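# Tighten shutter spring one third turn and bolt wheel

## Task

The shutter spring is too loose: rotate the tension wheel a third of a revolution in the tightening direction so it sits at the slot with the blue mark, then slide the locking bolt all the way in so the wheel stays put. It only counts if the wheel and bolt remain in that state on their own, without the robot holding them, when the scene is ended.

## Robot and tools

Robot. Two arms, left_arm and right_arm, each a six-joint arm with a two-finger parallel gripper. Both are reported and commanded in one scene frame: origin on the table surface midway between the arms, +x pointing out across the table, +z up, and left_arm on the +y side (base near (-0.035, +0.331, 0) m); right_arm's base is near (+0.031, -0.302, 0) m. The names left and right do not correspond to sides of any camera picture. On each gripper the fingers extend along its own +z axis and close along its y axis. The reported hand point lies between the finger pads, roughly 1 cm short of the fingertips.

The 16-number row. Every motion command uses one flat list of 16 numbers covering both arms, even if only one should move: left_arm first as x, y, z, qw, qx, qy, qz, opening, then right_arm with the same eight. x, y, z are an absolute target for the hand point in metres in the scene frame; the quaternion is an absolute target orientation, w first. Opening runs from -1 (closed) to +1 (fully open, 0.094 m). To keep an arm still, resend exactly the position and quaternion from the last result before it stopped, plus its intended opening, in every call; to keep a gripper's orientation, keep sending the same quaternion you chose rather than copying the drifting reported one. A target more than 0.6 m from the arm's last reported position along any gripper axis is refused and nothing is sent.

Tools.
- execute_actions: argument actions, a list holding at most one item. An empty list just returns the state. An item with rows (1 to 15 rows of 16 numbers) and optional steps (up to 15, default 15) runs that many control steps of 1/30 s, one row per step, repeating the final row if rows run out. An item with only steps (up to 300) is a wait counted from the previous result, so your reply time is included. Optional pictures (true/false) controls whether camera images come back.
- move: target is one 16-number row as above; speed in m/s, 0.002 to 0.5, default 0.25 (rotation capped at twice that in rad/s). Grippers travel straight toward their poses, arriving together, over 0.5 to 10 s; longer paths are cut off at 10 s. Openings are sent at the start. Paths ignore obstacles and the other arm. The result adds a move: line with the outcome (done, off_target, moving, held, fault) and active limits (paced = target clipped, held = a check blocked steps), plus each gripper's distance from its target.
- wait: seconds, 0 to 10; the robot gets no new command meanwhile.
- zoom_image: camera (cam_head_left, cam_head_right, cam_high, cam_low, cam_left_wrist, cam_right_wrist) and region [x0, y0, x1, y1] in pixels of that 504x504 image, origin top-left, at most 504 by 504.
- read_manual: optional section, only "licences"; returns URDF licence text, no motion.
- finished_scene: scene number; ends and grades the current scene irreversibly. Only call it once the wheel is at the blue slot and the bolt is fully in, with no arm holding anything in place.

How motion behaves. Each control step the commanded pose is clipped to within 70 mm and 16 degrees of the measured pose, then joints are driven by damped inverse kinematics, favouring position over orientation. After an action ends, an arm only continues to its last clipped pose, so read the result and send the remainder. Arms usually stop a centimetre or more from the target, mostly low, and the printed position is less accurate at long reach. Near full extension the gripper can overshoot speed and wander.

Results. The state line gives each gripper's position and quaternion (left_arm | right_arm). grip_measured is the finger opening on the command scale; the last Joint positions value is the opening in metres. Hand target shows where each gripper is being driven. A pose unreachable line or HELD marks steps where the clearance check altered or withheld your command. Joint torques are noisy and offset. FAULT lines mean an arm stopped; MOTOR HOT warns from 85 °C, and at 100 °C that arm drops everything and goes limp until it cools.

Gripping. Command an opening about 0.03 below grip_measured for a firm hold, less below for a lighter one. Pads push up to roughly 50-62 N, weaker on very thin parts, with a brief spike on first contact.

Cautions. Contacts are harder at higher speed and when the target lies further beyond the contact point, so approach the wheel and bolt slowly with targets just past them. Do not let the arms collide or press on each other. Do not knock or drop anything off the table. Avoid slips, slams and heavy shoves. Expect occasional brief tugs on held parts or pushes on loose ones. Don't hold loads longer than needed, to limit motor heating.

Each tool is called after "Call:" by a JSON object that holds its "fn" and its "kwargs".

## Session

Call:
{"fn": "execute_actions", "kwargs": {"actions": []}}

Scene clock: 0.00 s of 5400.00 s.
left_arm: end_effector_position=(+0.5594, -0.2492, +0.3911) grip_measured=+1.000 end_effector_quat_wxyz=(+0.625, +0.652, +0.368, +0.222) | right_arm: end_effector_position=(+0.4663, -0.6832, +0.0991) grip_measured=+1.000 end_effector_quat_wxyz=(+0.436, +0.737, +0.444, -0.264)
Joint positions: left_arm=[-0.855  1.899  1.778  0.    -0.071  1.389  0.094] | right_arm=[-0.397  1.754  1.033 -0.146  0.89   1.226  0.094]
Joint velocities: left_arm=[-0.024 -0.005 -0.007  0.027 -0.022  0.051  0.   ] | right_arm=[-0.005 -0.005 -0.002  0.012  0.007 -0.037  0.   ]
Joint torques (N m, as the arm reports them, + toward a larger angle): no reading
Motor temperatures (°C, as the motors report them): left_arm=[28 30 35 27 29 29] | right_arm=[30 29 35 30 27 28]
Hand target (left_arm): +0.560, -0.250, +0.417; +0.641, +0.638, +0.362, +0.226
Hand target (right_arm): +0.473, -0.687, +0.108; +0.445, +0.737, +0.438, -0.259

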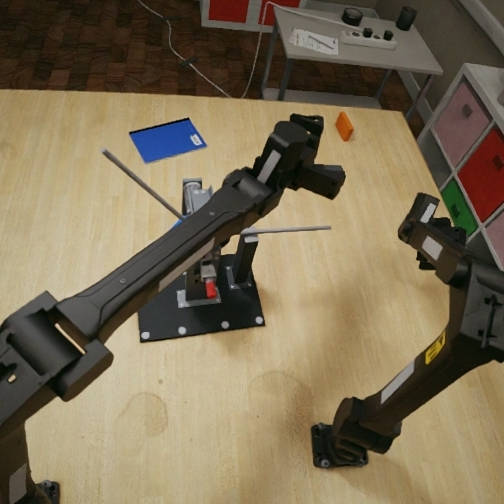

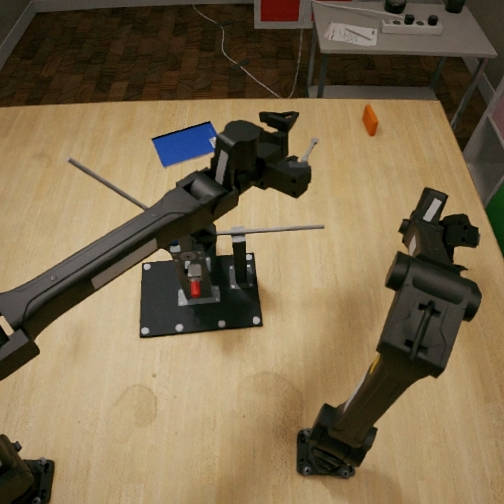

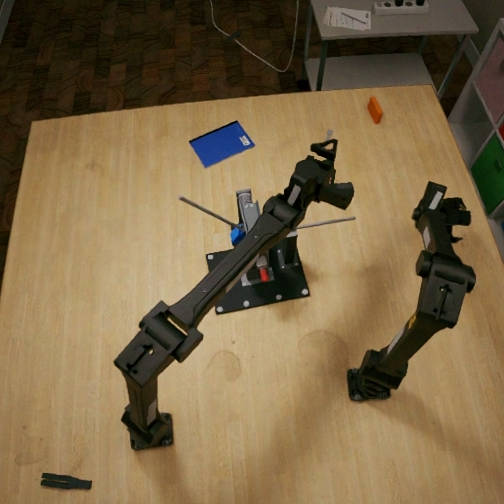

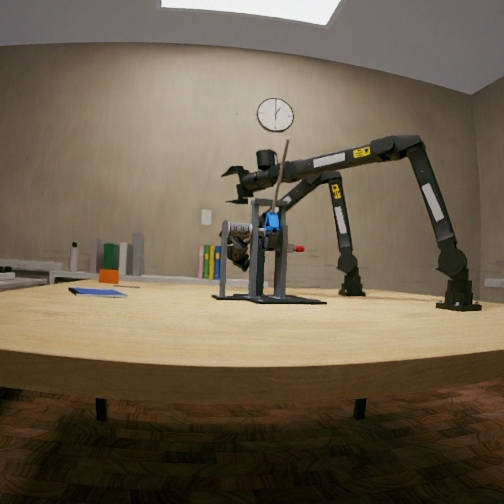

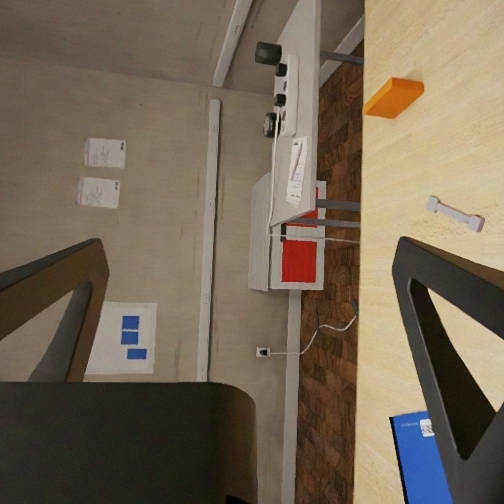

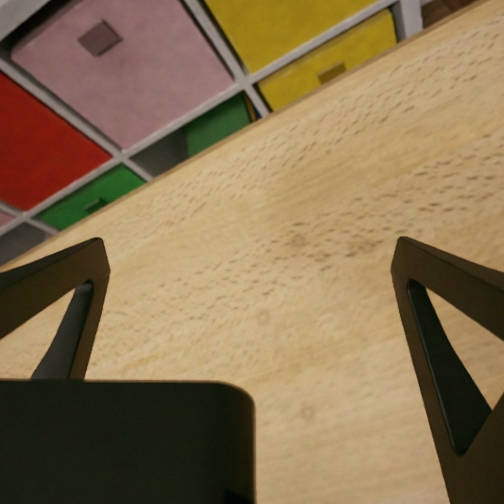

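Call:
{"fn": "move", "kwargs": {"target": [0.27,-0.02,0.42,0.5,0.2,0.84,0,0.2,0.4,-0.33,0.22,0.46,0.46,0.538,0.538,0.5], "speed": 0.3}}

Call:
{"fn": "move", "kwargs": {"target": [0.29,-0.05,0.24,0.383,-0.07,0.92,0.03,0.2,0.43,-0.27,0.21,0.46,0.46,0.538,0.538,0.5]}}

Scene clock: 8.50 s of 5400.00 s.
left_arm: end_effector_position=(+0.2778, -0.0205, +0.4113) grip_measured=+0.203 end_effector_quat_wxyz=(+0.491, +0.207, +0.846, +0.005) | right_arm: end_effector_position=(+0.4037, -0.3366, +0.2180) grip_measured=+0.502 end_effector_quat_wxyz=(+0.471, +0.458, +0.542, +0.523)
Joint positions: left_arm=[-1.147  1.145  1.268 -0.864 -0.699 -0.282  0.057] | right_arm=[-0.187  0.936  0.203  0.724 -0.411  1.535  0.071]
Joint velocities: left_arm=[-0.024 -0.005 -0.012  0.017  0.037 -0.051  0.   ] | right_arm=[-0.005 -0.005 -0.022 -0.002 -0.051 -0.022 -0.   ]
Joint torques (N m, as the arm reports them, + toward a larger angle): left_arm=[-0.16 -9.26 12.2   0.42 -0.36 -0.16] | right_arm=[ 0.83 -1.36  8.83  2.31 -0.15  0.14]
Motor temperatures (°C, as the motors report them): left_arm=[28 32 39 27 29 29] | right_arm=[30 30 38 30 27 28]
Hand target (left_arm): +0.273, -0.019, +0.423; +0.496, +0.201, +0.845, -0.003
Hand target (right_arm): +0.405, -0.332, +0.221; +0.469, +0.453, +0.540, +0.532
Off the commanded pose (left_arm): 0.012 m, 2 deg.
Off the commanded pose (right_arm): 0.008 m, 2 deg.
After step 90, 1.93 s passed at rest.
move: off_target (left_arm)

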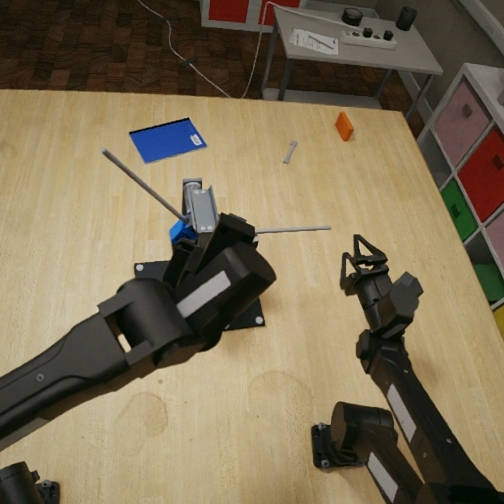

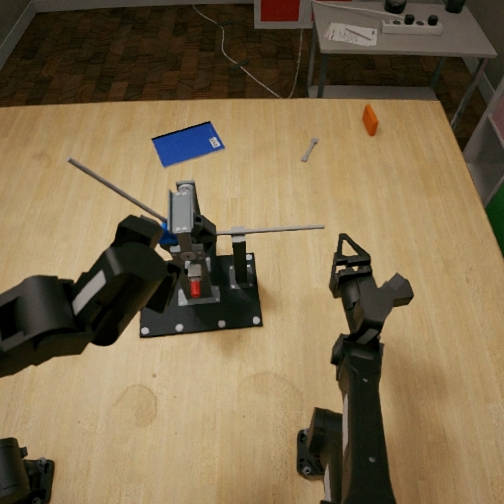

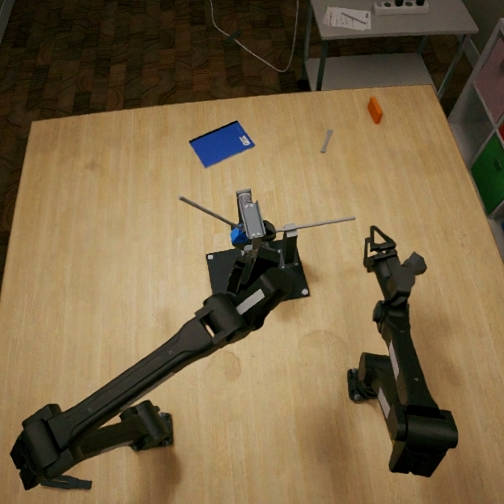

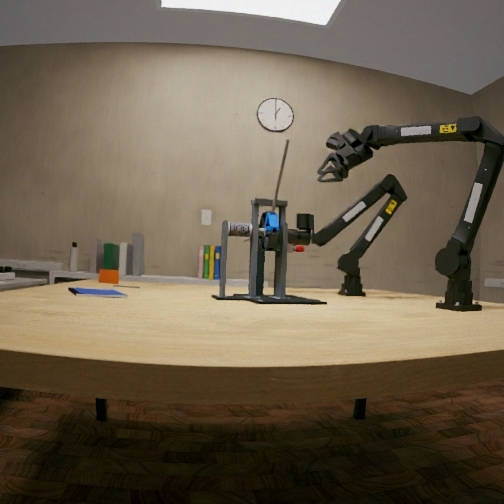

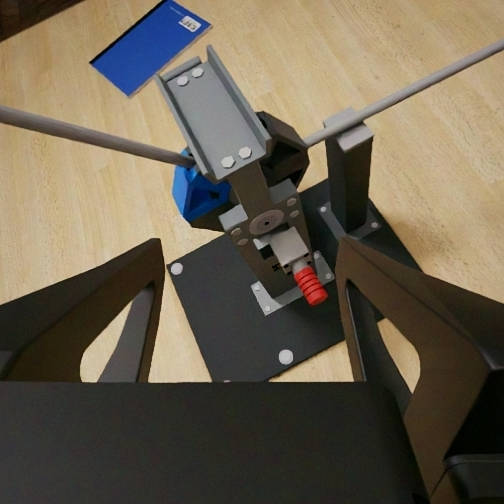

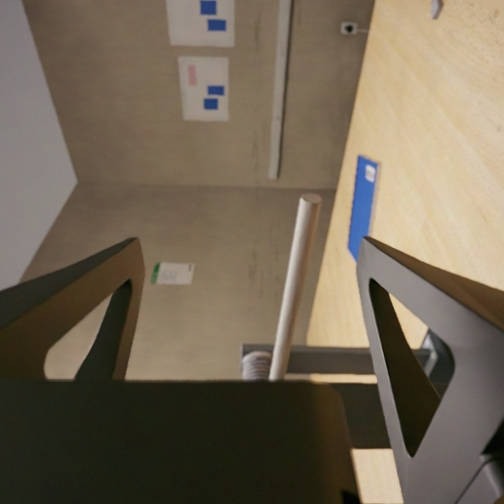

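Scene clock: 10.37 s of 5400.00 s.
left_arm: end_effector_position=(+0.2882, -0.0436, +0.2299) grip_measured=+0.203 end_effector_quat_wxyz=(+0.380, -0.066, +0.922, +0.034) | right_arm: end_effector_position=(+0.4216, -0.2745, +0.1938) grip_measured=+0.502 end_effector_quat_wxyz=(+0.455, +0.467, +0.552, +0.520)
Joint positions: left_arm=[-1.16   1.47   1.228 -1.027 -0.735 -1.119  0.056] | right_arm=[ 0.101  1.064  0.203  0.815 -0.137  1.548  0.071]
Joint velocities: left_arm=[ 0.005 -0.005 -0.002  0.002  0.007 -0.066 -0.001] | right_arm=[-0.005 -0.015 -0.007  0.002 -0.037  0.007  0.   ]
Joint torques (N m, as the arm reports them, + toward a larger angle): left_arm=[  0.14 -11.89  12.29  -0.29  -0.36  -0.14] | right_arm=[ 0.75 -2.56 10.39  2.41  0.11  0.13]
Motor temperatures (°C, as the motors report them): left_arm=[28 32 39 27 29 29] | right_arm=[30 30 38 30 27 28]
Hand target (left_arm): +0.290, -0.051, +0.236; +0.380, -0.071, +0.922, +0.029
Hand target (right_arm): +0.429, -0.271, +0.210; +0.461, +0.458, +0.540, +0.535
Off the commanded pose (left_arm): 0.012 m, 1 deg.
Off the commanded pose (right_arm): 0.019 m, 3 deg.
move: off_target (left_arm, right_arm)

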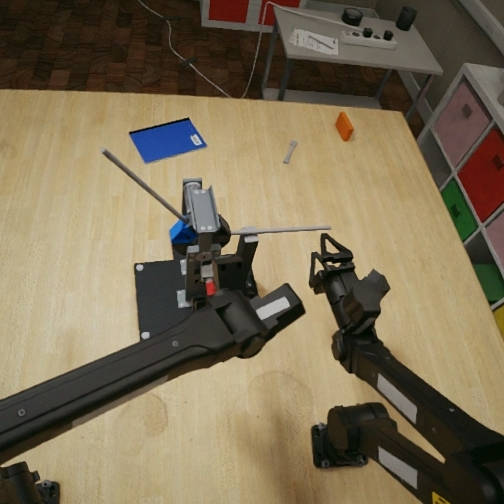

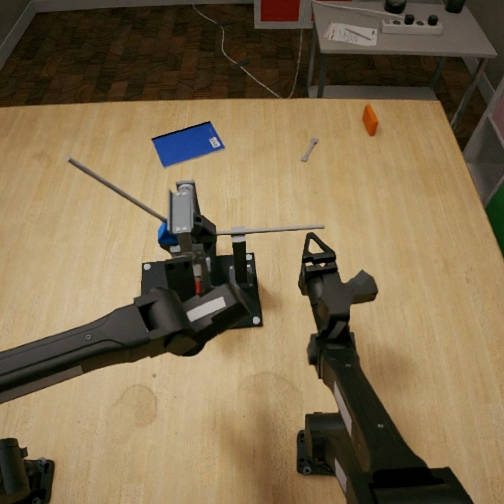

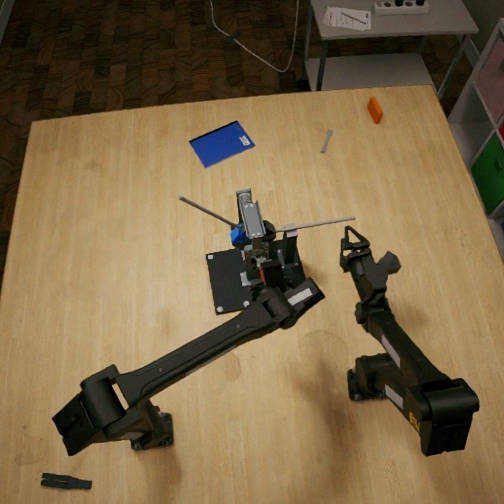

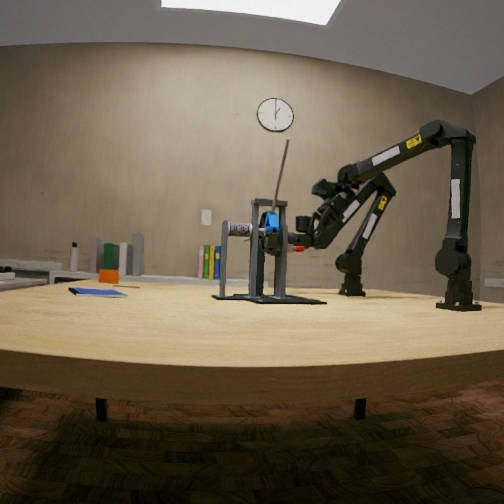

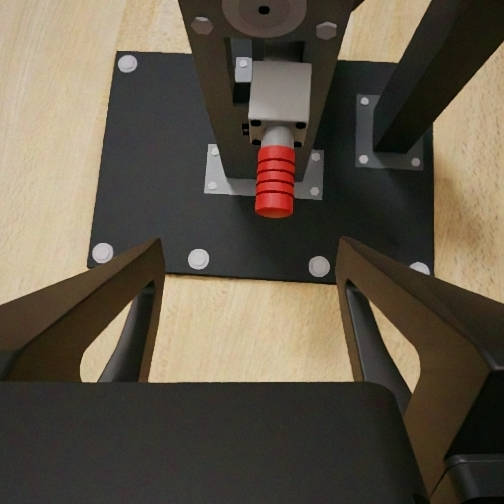

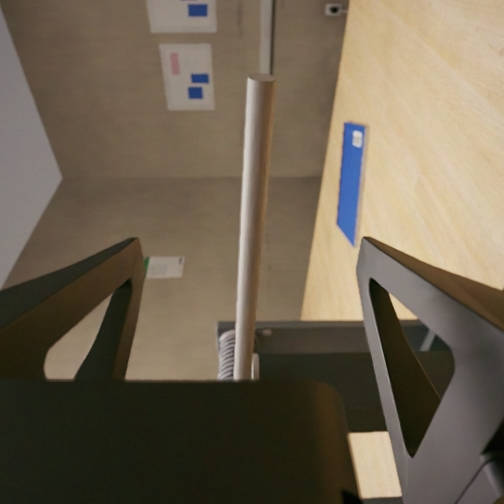

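Call:
{"fn": "move", "kwargs": {"target": [0.345,-0.057,0.178,0.383,-0.05,0.922,0.02,0,0.474,-0.255,0.207,0.335,0.32,0.62,0.634,0.2], "speed": 0.18}}

Scene clock: 15.87 s of 5400.00 s.
left_arm: end_effector_position=(+0.3398, -0.0552, +0.1866) grip_measured=+0.003 end_effector_quat_wxyz=(+0.385, -0.052, +0.921, +0.017) | right_arm: end_effector_position=(+0.4635, -0.2486, +0.1933) grip_measured=+0.203 end_effector_quat_wxyz=(+0.322, +0.329, +0.625, +0.630)
Joint positions: left_arm=[-1.071  1.558  1.195 -0.781 -0.689 -0.961  0.047] | right_arm=[-0.064  1.379  0.374  1.008 -0.767  1.584  0.056]
Joint velocities: left_arm=[ 0.005 -0.015 -0.002 -0.017  0.037 -0.051 -0.   ] | right_arm=[-0.005  0.005  0.002 -0.007  0.007 -0.037 -0.   ]
Joint torques (N m, as the arm reports them, + toward a larger angle): left_arm=[  1.1  -12.11   9.97   1.26  -0.28   0.06] | right_arm=[-1.46 -6.13  9.71  2.24 -0.2   0.14]
Motor temperatures (°C, as the motors report them): left_arm=[28 32 40 27 29 29] | right_arm=[30 30 40 30 27 28]
Hand target (left_arm): +0.345, -0.057, +0.178; +0.384, -0.050, +0.922, +0.020
Hand target (right_arm): +0.473, -0.255, +0.208; +0.336, +0.320, +0.616, +0.637
Off the commanded pose (left_arm): 0.010 m, 1 deg.
Off the commanded pose (right_arm): 0.018 m, 2 deg.
After step 90, 0.83 s passed at rest.
move: off_target (right_arm)

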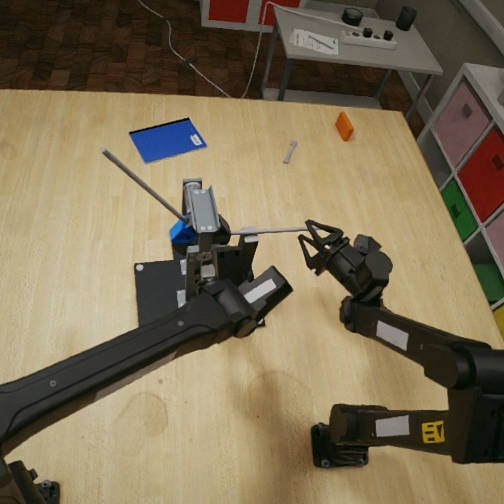

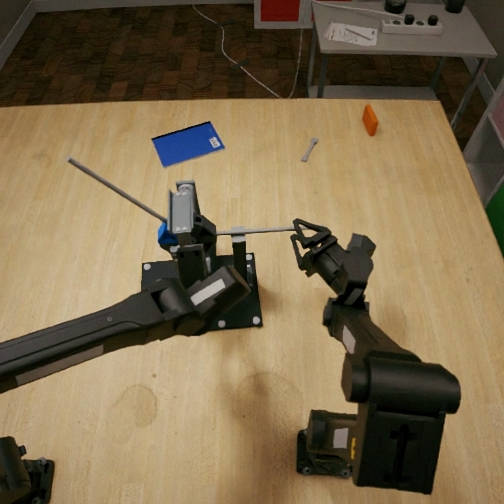

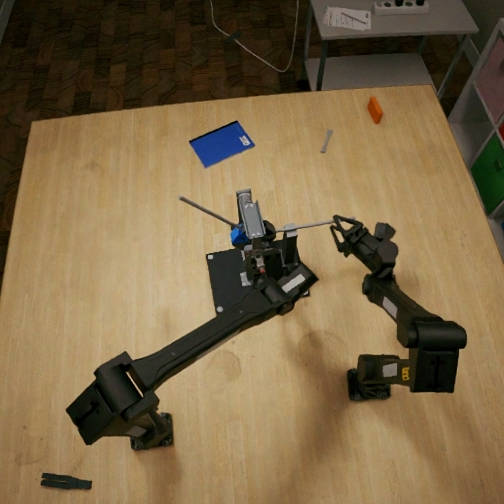

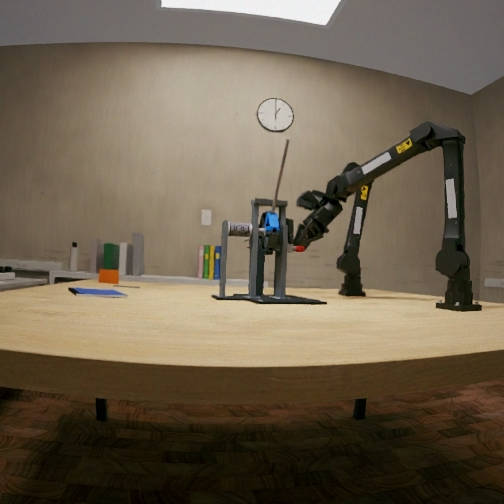

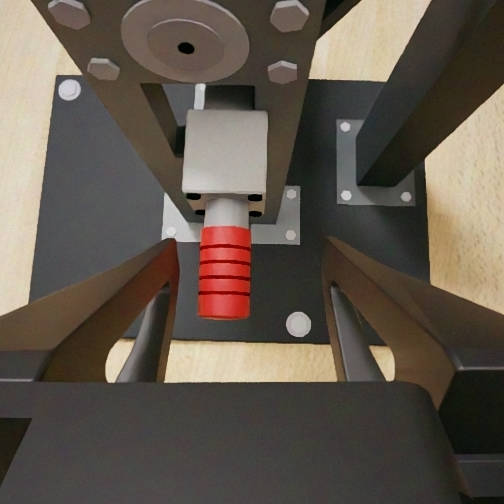

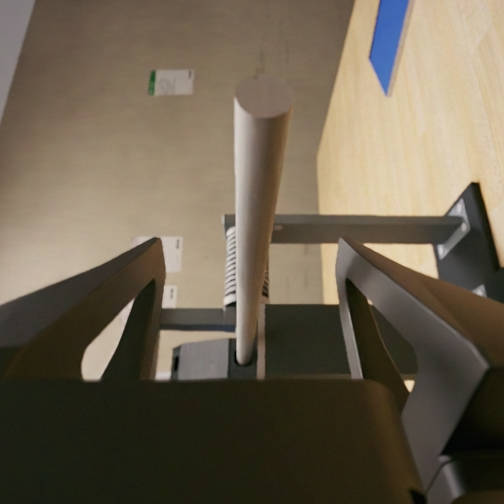

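Call:
{"fn": "execute_actions", "kwargs": {"actions": [{"rows":[[0.345,-0.046,0.157,0.383,-0.04,0.922,0.017,-0.05,0.479,-0.255,0.207,0.335,0.32,0.62,0.634,-0.5]]}], "pictures": false}}

Call:
{"fn": "execute_actions", "kwargs": {"actions": [{"rows":[[0.345,-0.046,0.157,0.383,-0.04,0.922,0.017,-0.75,0.479,-0.255,0.207,0.335,0.32,0.62,0.634,-0.95]]}]}}

Scene clock: 18.47 s of 5400.00 s.
left_arm: end_effector_position=(+0.3385, -0.0412, +0.1572) grip_measured=-0.047 end_effector_quat_wxyz=(+0.380, -0.040, +0.924, +0.021) | right_arm: end_effector_position=(+0.4681, -0.2493, +0.1970) grip_measured=-0.497 end_effector_quat_wxyz=(+0.325, +0.326, +0.624, +0.632)
Joint positions: left_arm=[-1.055  1.557  1.114 -0.695 -0.673 -0.92   0.045] | right_arm=[-0.064  1.383  0.388  1.008 -0.767  1.586  0.024]
Joint velocities: left_arm=[-0.005 -0.005 -0.007  0.007 -0.066  0.081  0.001] | right_arm=[ 0.005  0.015 -0.002 -0.012 -0.037  0.022  0.001]
Joint torques (N m, as the arm reports them, + toward a larger angle): left_arm=[  0.87 -12.36  10.48   1.3   -0.28   0.05] | right_arm=[-1.3  -5.93  9.92  1.46 -0.16  0.04]
Motor temperatures (°C, as the motors report them): left_arm=[28 32 40 27 29 29] | right_arm=[30 30 40 30 27 28]
Hand target (left_arm): +0.345, -0.046, +0.157; +0.383, -0.040, +0.923, +0.017
Hand target (right_arm): +0.479, -0.255, +0.207; +0.335, +0.320, +0.620, +0.634
Off the commanded pose (left_arm): 0.008 m, 1 deg.
Off the commanded pose (right_arm): 0.016 m, 1 deg.
Steps of this call (steps 1 to 63: nothing new was sent; steps 64 to 78: all 15 steps of this action). Readings (end_effector_position):
64: left_arm (+0.3399, -0.0556, +0.1837) | right_arm (+0.4638, -0.2486, +0.1938)
65: left_arm (+0.3401, -0.0560, +0.1801) | right_arm (+0.4645, -0.2487, +0.1941)
67: left_arm (+0.3384, -0.0505, +0.1685) | right_arm (+0.4663, -0.2490, +0.1955)
71: left_arm (+0.3371, -0.0404, +0.1565) | right_arm (+0.4681, -0.2493, +0.1970)
78: the state above

Scene clock: 18.97 s of 5400.00 s.
left_arm: end_effector_position=(+0.3390, -0.0456, +0.1574) grip_measured=-0.679 end_effector_quat_wxyz=(+0.380, -0.040, +0.924, +0.013) | right_arm: end_effector_position=(+0.4682, -0.2493, +0.1963) grip_measured=-0.824 end_effector_quat_wxyz=(+0.324, +0.327, +0.624, +0.632)
Joint positions: left_arm=[-1.056  1.559  1.116 -0.682 -0.662 -0.918  0.015] | right_arm=[-0.064  1.385  0.388  1.008 -0.767  1.587  0.008]
Joint velocities: left_arm=[ 0.024 -0.005 -0.002  0.017 -0.022 -0.066 -0.001] | right_arm=[-0.015 -0.005 -0.007  0.007 -0.037 -0.066 -0.   ]
Joint torques (N m, as the arm reports them, + toward a larger angle): left_arm=[  0.94 -12.55  10.28   0.72  -0.68   0.05] | right_arm=[-1.25 -6.11  9.84  1.4  -0.17  0.03]
Motor temperatures (°C, as the motors report them): left_arm=[28 32 40 27 29 29] | right_arm=[30 30 40 30 27 28]
Hand target (left_arm): +0.345, -0.046, +0.157; +0.383, -0.040, +0.923, +0.017
Hand target (right_arm): +0.479, -0.255, +0.207; +0.335, +0.320, +0.620, +0.634
Off the commanded pose (left_arm): 0.006 m, 1 deg.
Off the commanded pose (right_arm): 0.016 m, 2 deg.
Steps of this call (steps 1 to 15: all 15 steps of this action). Readings (end_effector_position):
1: left_arm (+0.3385, -0.0412, +0.1572) | right_arm (+0.4681, -0.2493, +0.1970)
2: left_arm (+0.3383, -0.0418, +0.1570) | right_arm (+0.4682, -0.2493, +0.1967)
4: left_arm (+0.3390, -0.0456, +0.1574) | right_arm (+0.4682, -0.2493, +0.1966)
8: left_arm (+0.3390, -0.0456, +0.1574) | right_arm (+0.4682, -0.2493, +0.1963)
15: the state above

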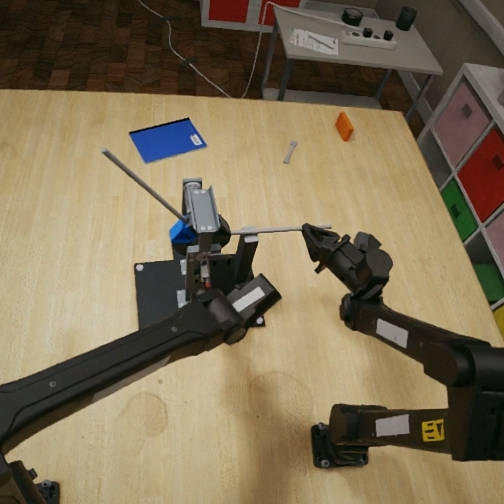

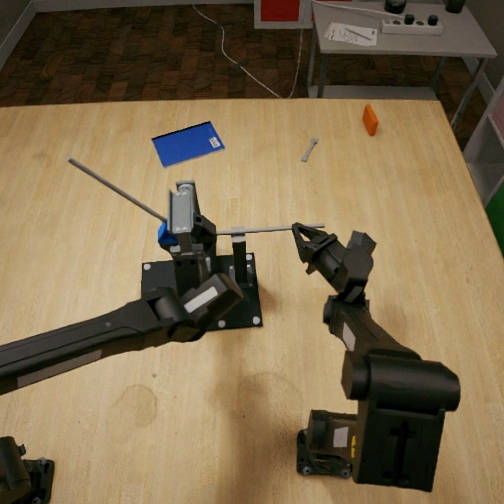

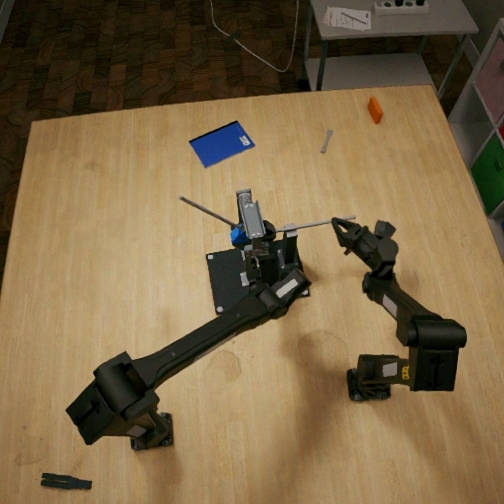

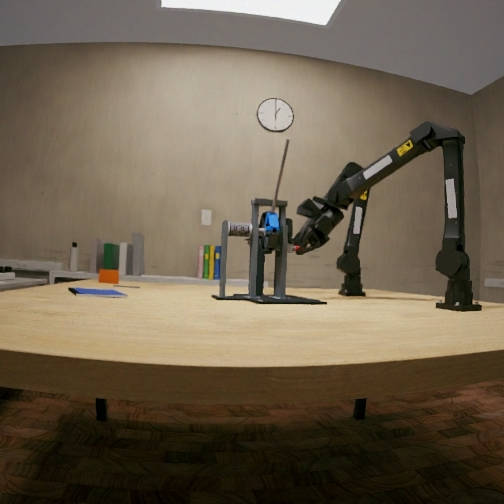

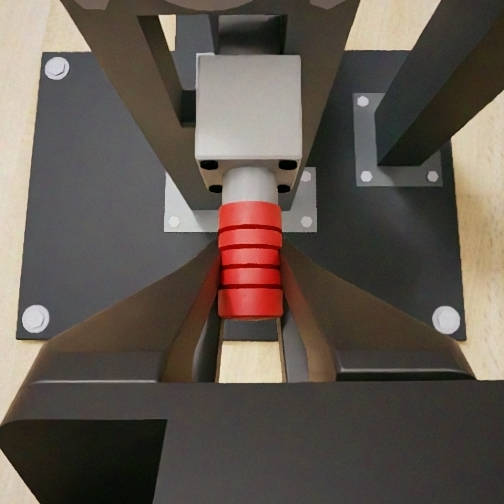

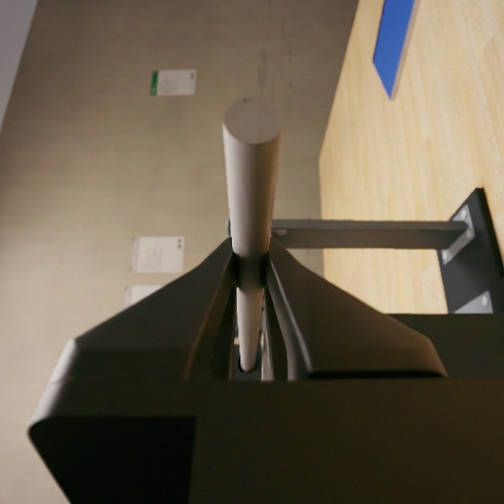

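Call:
{"fn": "move", "kwargs": {"target": [0.305,-0.049,0.157,0.383,-0.04,0.922,0.017,-0.75,0.475,-0.25,0.25,0.35,0.305,0.65,0.6,-0.95], "speed": 0.05}}

Scene clock: 21.87 s of 5400.00 s.
left_arm: end_effector_position=(+0.3375, -0.0456, +0.1577) grip_measured=-0.679 end_effector_quat_wxyz=(+0.388, -0.053, +0.920, +0.014) | right_arm: end_effector_position=(+0.4619, -0.2504, +0.2149) grip_measured=-0.824 end_effector_quat_wxyz=(+0.323, +0.335, +0.656, +0.594)
Joint positions: left_arm=[-1.064  1.561  1.114 -0.682 -0.687 -0.953  0.015] | right_arm=[-0.064  1.204  0.418  0.669 -0.751  1.466  0.008]
Joint velocities: left_arm=[-0.015 -0.005 -0.002 -0.022  0.081 -0.022  0.001] | right_arm=[-0.005 -0.005  0.002 -0.017 -0.051 -0.022  0.001]
Joint torques (N m, as the arm reports them, + toward a larger angle): left_arm=[ -3.75 -16.01   6.88  -1.3   -0.86  -0.41] | right_arm=[-0.01 -7.42 13.65  1.1  -0.11 -0.06]
Motor temperatures (°C, as the motors report them): left_arm=[28 32 40 27 29 29] | right_arm=[30 30 41 30 27 28]
Hand target (left_arm): +0.307, -0.048, +0.156; +0.383, -0.040, +0.923, +0.017
Hand target (right_arm): +0.474, -0.250, +0.249; +0.350, +0.305, +0.650, +0.601
Off the commanded pose (left_arm): 0.033 m, 2 deg.
Off the commanded pose (right_arm): 0.037 m, 5 deg.
move: off_target (left_arm, right_arm)

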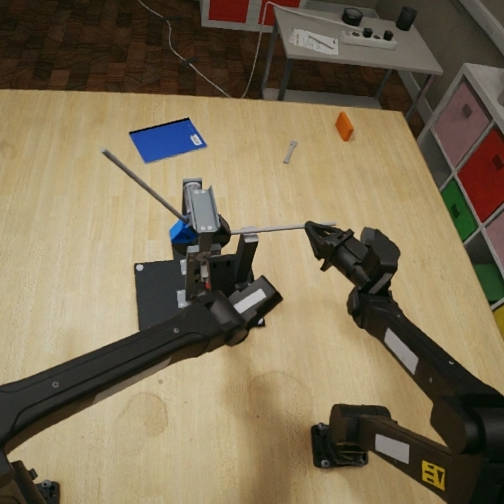

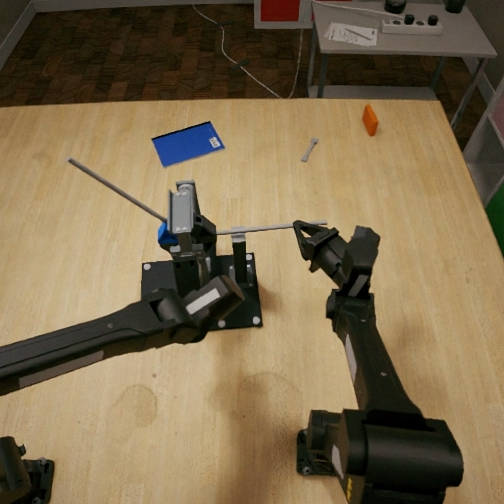

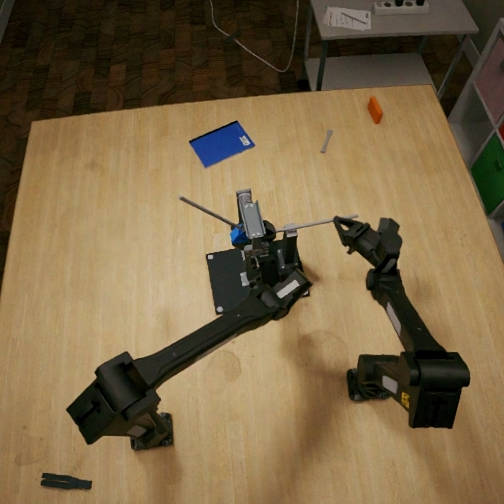

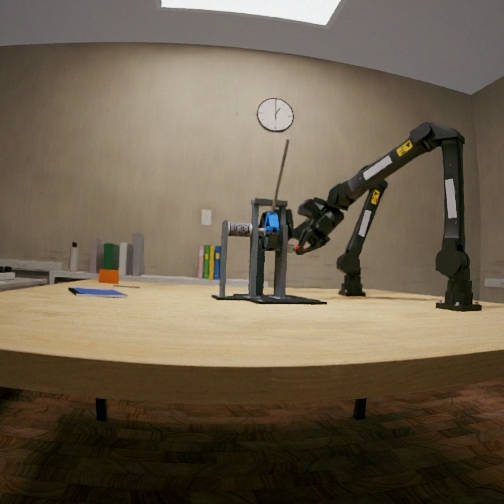

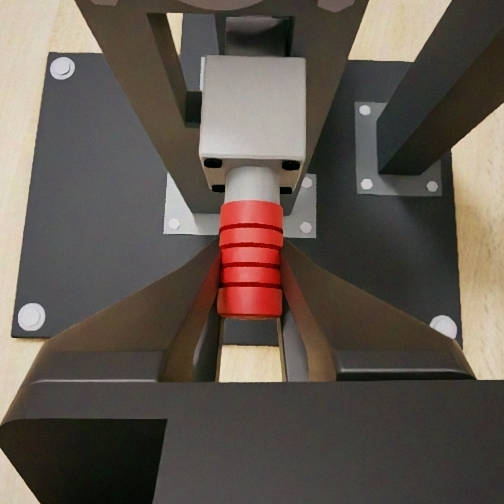

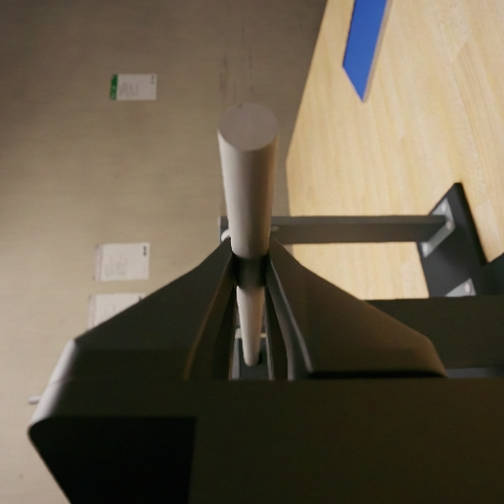

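Call:
{"fn": "execute_actions", "kwargs": {"actions": [{"rows":[[0.31,-0.052,0.16,0.383,-0.04,0.922,0.017,-0.75,0.479,-0.25,0.275,0.37,0.285,0.65,0.6,-0.95]]}], "pictures": false}}

Scene clock: 25.87 s of 5400.00 s.
left_arm: end_effector_position=(+0.3275, -0.0469, +0.1560) grip_measured=-0.679 end_effector_quat_wxyz=(+0.389, -0.048, +0.920, +0.024) | right_arm: end_effector_position=(+0.4609, -0.2506, +0.2175) grip_measured=-0.824 end_effector_quat_wxyz=(+0.323, +0.335, +0.661, +0.588)
Joint positions: left_arm=[-1.087  1.562  1.112 -0.709 -0.707 -0.97   0.015] | right_arm=[-0.064  1.179  0.425  0.618 -0.748  1.445  0.008]
Joint velocities: left_arm=[-0.015  0.015 -0.017 -0.027 -0.022 -0.007 -0.   ] | right_arm=[ 0.005  0.005  0.012  0.007 -0.022  0.066  0.   ]
Joint torques (N m, as the arm reports them, + toward a larger angle): left_arm=[ -1.92 -15.26   8.66  -0.68  -0.11  -0.24] | right_arm=[ 0.15 -8.86 15.97  1.72 -0.16 -0.15]
Motor temperatures (°C, as the motors report them): left_arm=[28 32 39 27 30 29] | right_arm=[30 30 43 30 27 28]
Hand target (left_arm): +0.310, -0.052, +0.160; +0.383, -0.040, +0.923, +0.017
Hand target (right_arm): +0.476, -0.250, +0.274; +0.371, +0.285, +0.649, +0.600
Off the commanded pose (left_arm): 0.019 m, 1 deg.
Off the commanded pose (right_arm): 0.060 m, 8 deg.
Steps of this call (steps 1 to 90: nothing new was sent; then 0.50 s passed at rest; steps 91 to 105: all 15 steps of this action). Readings (end_effector_position):
91: left_arm (+0.3375, -0.0456, +0.1575) | right_arm (+0.4623, -0.2505, +0.2159)
92: left_arm (+0.3378, -0.0453, +0.1575) | right_arm (+0.4623, -0.2505, +0.2169)
94: left_arm (+0.3353, -0.0458, +0.1570) | right_arm (+0.4614, -0.2505, +0.2182)
98: left_arm (+0.3277, -0.0469, +0.1561) | right_arm (+0.4610, -0.2506, +0.2177)
105: the state above

Call:
{"fn": "execute_actions", "kwargs": {"actions": [{"rows":[[0.29,-0.054,0.16,0.383,-0.04,0.922,0.017,-0.75,0.479,-0.25,0.28,0.385,0.27,0.64,0.61,-0.95]]}], "pictures": false}}

Scene clock: 27.97 s of 5400.00 s.
left_arm: end_effector_position=(+0.3157, -0.0481, +0.1554) grip_measured=-0.679 end_effector_quat_wxyz=(+0.391, -0.052, +0.919, +0.027) | right_arm: end_effector_position=(+0.4621, -0.2504, +0.2220) grip_measured=-0.824 end_effector_quat_wxyz=(+0.332, +0.325, +0.659, +0.592)
Joint positions: left_arm=[-1.114  1.558  1.106 -0.734 -0.727 -1.01   0.015] | right_arm=[-0.064  1.185  0.425  0.652 -0.749  1.443  0.008]
Joint velocities: left_arm=[-0.005  0.005 -0.017  0.017 -0.037 -0.007 -0.001] | right_arm=[-0.005 -0.015 -0.002 -0.017 -0.051  0.007  0.   ]
Joint torques (N m, as the arm reports them, + toward a larger angle): left_arm=[ -2.98 -16.04   7.87  -0.96   0.07  -0.3 ] | right_arm=[ 0.04 -7.61 15.05  3.9  -0.25  0.  ]
Motor temperatures (°C, as the motors report them): left_arm=[28 32 39 27 30 29] | right_arm=[30 30 44 30 27 28]
Hand target (left_arm): +0.291, -0.053, +0.160; +0.383, -0.040, +0.923, +0.017
Hand target (right_arm): +0.476, -0.250, +0.278; +0.385, +0.271, +0.639, +0.608
Off the commanded pose (left_arm): 0.027 m, 2 deg.
Off the commanded pose (right_arm): 0.060 m, 9 deg.
Steps of this call (steps 1 to 48: nothing new was sent; steps 49 to 63: all 15 steps of this action). Readings (end_effector_position):
49: left_arm (+0.3265, -0.0466, +0.1557) | right_arm (+0.4611, -0.2506, +0.2185)
50: left_arm (+0.3246, -0.0467, +0.1556) | right_arm (+0.4614, -0.2506, +0.2199)
52: left_arm (+0.3192, -0.0477, +0.1555) | right_arm (+0.4618, -0.2505, +0.2216)
56: left_arm (+0.3157, -0.0481, +0.1554) | right_arm (+0.4621, -0.2505, +0.2220)
63: the state above

Call:
{"fn": "execute_actions", "kwargs": {"actions": [{"rows":[[0.313,-0.05,0.16,0.383,-0.04,0.922,0.017,-0.75,0.479,-0.25,0.26,0.37,0.285,0.64,0.61,-0.95],[0.313,-0.05,0.16,0.383,-0.04,0.922,0.017,-0.75,0.479,-0.25,0.25,0.36,0.295,0.64,0.61,-0.95],[0.313,-0.05,0.16,0.383,-0.04,0.922,0.017,0,0.479,-0.25,0.235,0.35,0.305,0.63,0.62,-0.95]],"steps":12}], "pictures": false}}

Call:
{"fn": "move", "kwargs": {"target": [0.28,-0.03,0.25,0.42,-0.04,0.906,0,0.2,0.475,-0.25,0.195,0.33,0.325,0.62,0.634,-0.95], "speed": 0.15}}

Call:
{"fn": "move", "kwargs": {"target": [0.39,0.06,0.44,0.694,-0.195,0.68,-0.135,0.6,0.475,-0.25,0.195,0.33,0.325,0.62,0.634,-0.95]}}

Scene clock: 32.47 s of 5400.00 s.
left_arm: end_effector_position=(+0.3143, -0.0482, +0.1527) grip_measured=-0.003 end_effector_quat_wxyz=(+0.381, -0.044, +0.923, +0.024) | right_arm: end_effector_position=(+0.4708, -0.2505, +0.1961) grip_measured=-0.824 end_effector_quat_wxyz=(+0.308, +0.346, +0.645, +0.607)
Joint positions: left_arm=[-1.109  1.555  1.102 -0.733 -0.699 -0.994  0.047] | right_arm=[-0.063  1.309  0.415  0.795 -0.758  1.526  0.008]
Joint velocities: left_arm=[-0.005  0.005 -0.012 -0.012 -0.051 -0.007 -0.   ] | right_arm=[ 0.005 -0.015 -0.017  0.056 -0.051  0.051 -0.   ]
Joint torques (N m, as the arm reports them, + toward a larger angle): left_arm=[  0.32 -14.92   9.42   0.4   -0.29   0.05] | right_arm=[ 0.11 -8.81 10.54  3.45  0.16 -0.07]
Motor temperatures (°C, as the motors report them): left_arm=[28 33 39 27 30 29] | right_arm=[30 30 46 30 27 28]
Hand target (left_arm): +0.313, -0.050, +0.160; +0.383, -0.040, +0.923, +0.017
Hand target (right_arm): +0.478, -0.250, +0.234; +0.351, +0.306, +0.631, +0.620
Off the commanded pose (left_arm): 0.008 m, 1 deg.
Off the commanded pose (right_arm): 0.040 m, 7 deg.
Steps of this call (steps 1 to 90: nothing new was sent; then 1.10 s passed at rest; steps 91 to 102: all 12 steps of this action). Readings (end_effector_position):
91: left_arm (+0.3162, -0.0479, +0.1552) | right_arm (+0.4625, -0.2504, +0.2220)
92: left_arm (+0.3161, -0.0480, +0.1552) | right_arm (+0.4635, -0.2505, +0.2210)
94: left_arm (+0.3153, -0.0488, +0.1546) | right_arm (+0.4672, -0.2507, +0.2163)
98: left_arm (+0.3143, -0.0483, +0.1529) | right_arm (+0.4715, -0.2508, +0.1973)
102: the state above

Scene clock: 33.77 s of 5400.00 s.
left_arm: end_effector_position=(+0.2802, -0.0237, +0.2320) grip_measured=+0.197 end_effector_quat_wxyz=(+0.413, -0.032, +0.910, +0.016) | right_arm: end_effector_position=(+0.4729, -0.2502, +0.1934) grip_measured=-0.824 end_effector_quat_wxyz=(+0.326, +0.327, +0.624, +0.631)
Joint positions: left_arm=[-1.164  1.367  1.096 -0.881 -0.766 -0.997  0.056] | right_arm=[-0.063  1.408  0.397  1.022 -0.762  1.585  0.008]
Joint velocities: left_arm=[-0.024 -0.005 -0.002  0.012  0.081 -0.022  0.   ] | right_arm=[ 0.005  0.005 -0.002 -0.012 -0.022 -0.022 -0.   ]
Joint torques (N m, as the arm reports them, + toward a larger angle): left_arm=[ -0.2  -12.1   12.55  -0.05  -0.51  -0.13] | right_arm=[-0.14 -6.22  7.08  2.3   0.21  0.1 ]
Motor temperatures (°C, as the motors report them): left_arm=[28 33 39 27 30 29] | right_arm=[30 30 46 30 27 28]
Hand target (left_arm): +0.280, -0.030, +0.251; +0.420, -0.040, +0.907, +0.000
Hand target (right_arm): +0.475, -0.250, +0.195; +0.330, +0.325, +0.620, +0.633
Off the commanded pose (left_arm): 0.019 m, 2 deg.
Off the commanded pose (right_arm): 0.003 m, 1 deg.
move: off_target (left_arm)

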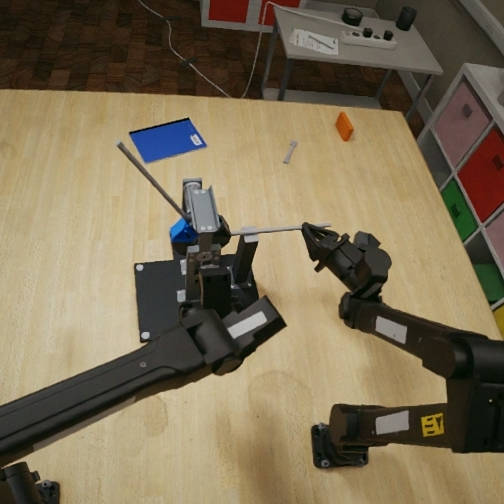

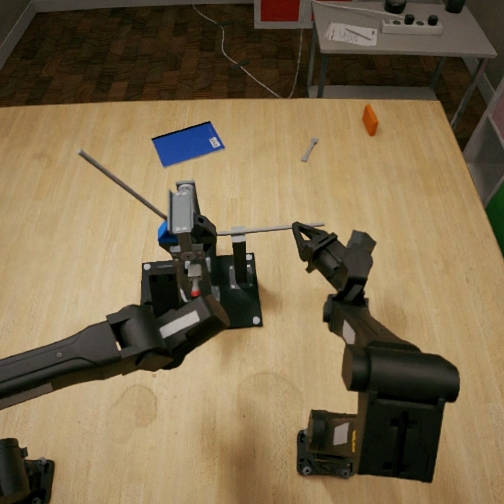

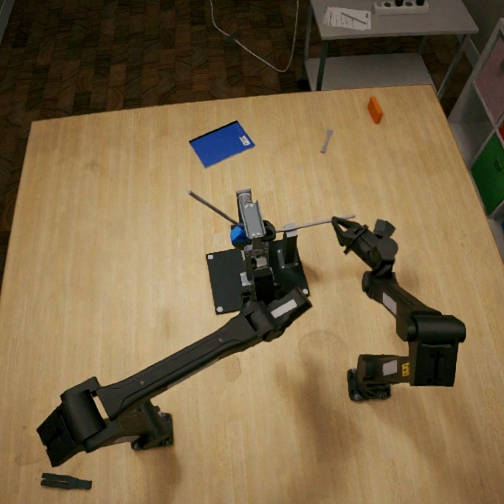

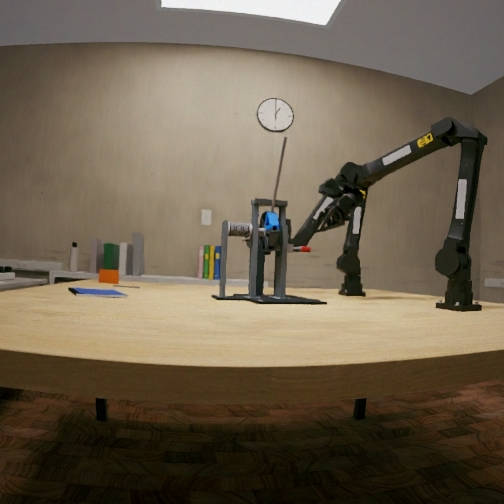

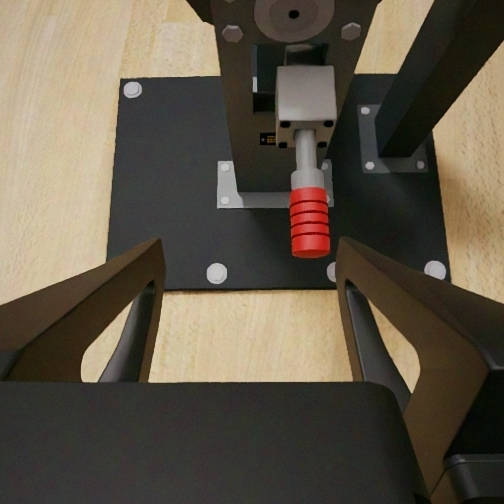

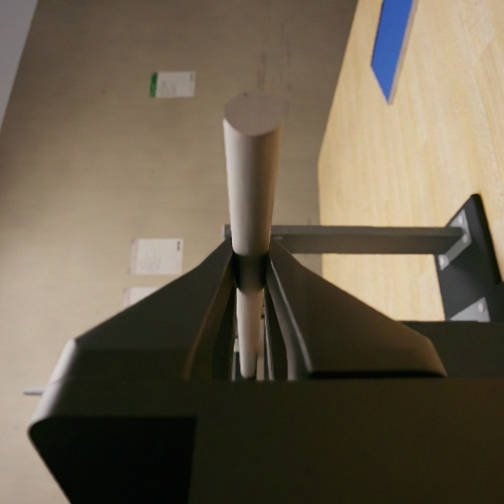

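Scene clock: 35.97 s of 5400.00 s.
left_arm: end_effector_position=(+0.3931, +0.0567, +0.4309) grip_measured=+0.597 end_effector_quat_wxyz=(+0.690, -0.188, +0.687, -0.124) | right_arm: end_effector_position=(+0.4728, -0.2501, +0.1932) grip_measured=-0.824 end_effector_quat_wxyz=(+0.325, +0.327, +0.624, +0.631)
Joint positions: left_arm=[-0.912  1.174  0.989  0.159 -0.933 -0.466  0.075] | right_arm=[-0.063  1.41   0.396  1.025 -0.764  1.586  0.008]
Joint velocities: left_arm=[-0.024  0.015 -0.017 -0.002 -0.051  0.007 -0.001] | right_arm=[-0.005 -0.015 -0.002 -0.022  0.007  0.007 -0.   ]
Joint torques (N m, as the arm reports them, + toward a larger angle): left_arm=[ 0.78 -9.84 11.18  2.    0.16  0.06] | right_arm=[-0.09 -6.07  7.05  2.28  0.2   0.09]
Motor temperatures (°C, as the motors report them): left_arm=[28 33 39 27 30 29] | right_arm=[30 30 45 30 27 28]
Hand target (left_arm): +0.392, +0.061, +0.443; +0.698, -0.193, +0.677, -0.132
Hand target (right_arm): +0.475, -0.250, +0.195; +0.330, +0.325, +0.620, +0.634
Off the commanded pose (left_arm): 0.010 m, 2 deg.
Off the commanded pose (right_arm): 0.003 m, 1 deg.
move: done

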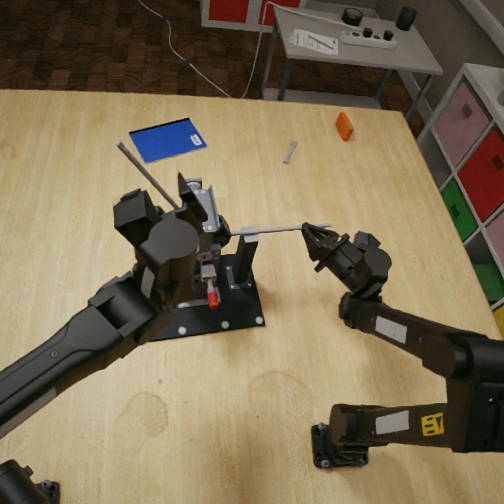

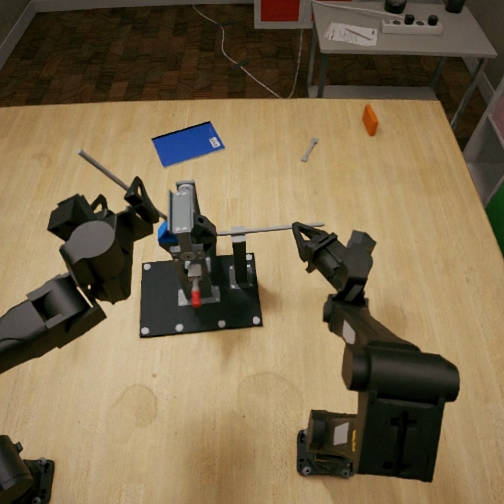

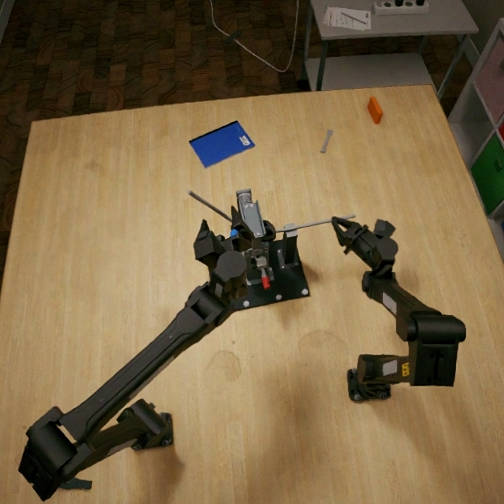

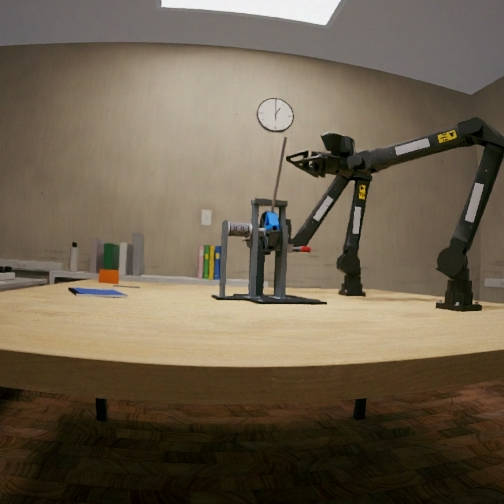

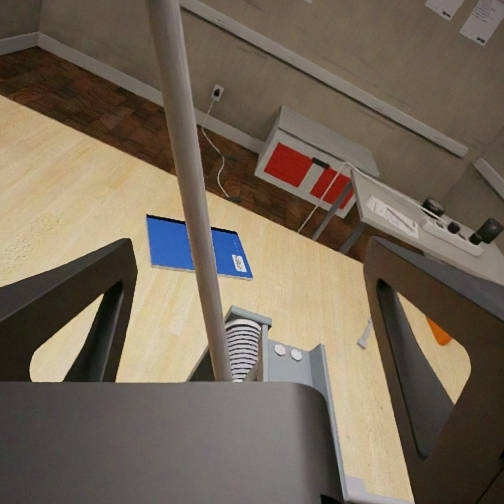

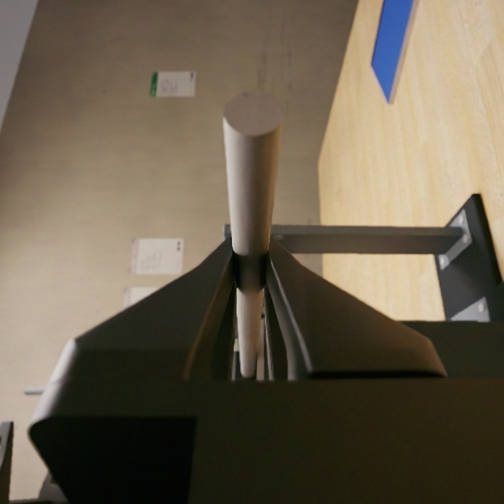

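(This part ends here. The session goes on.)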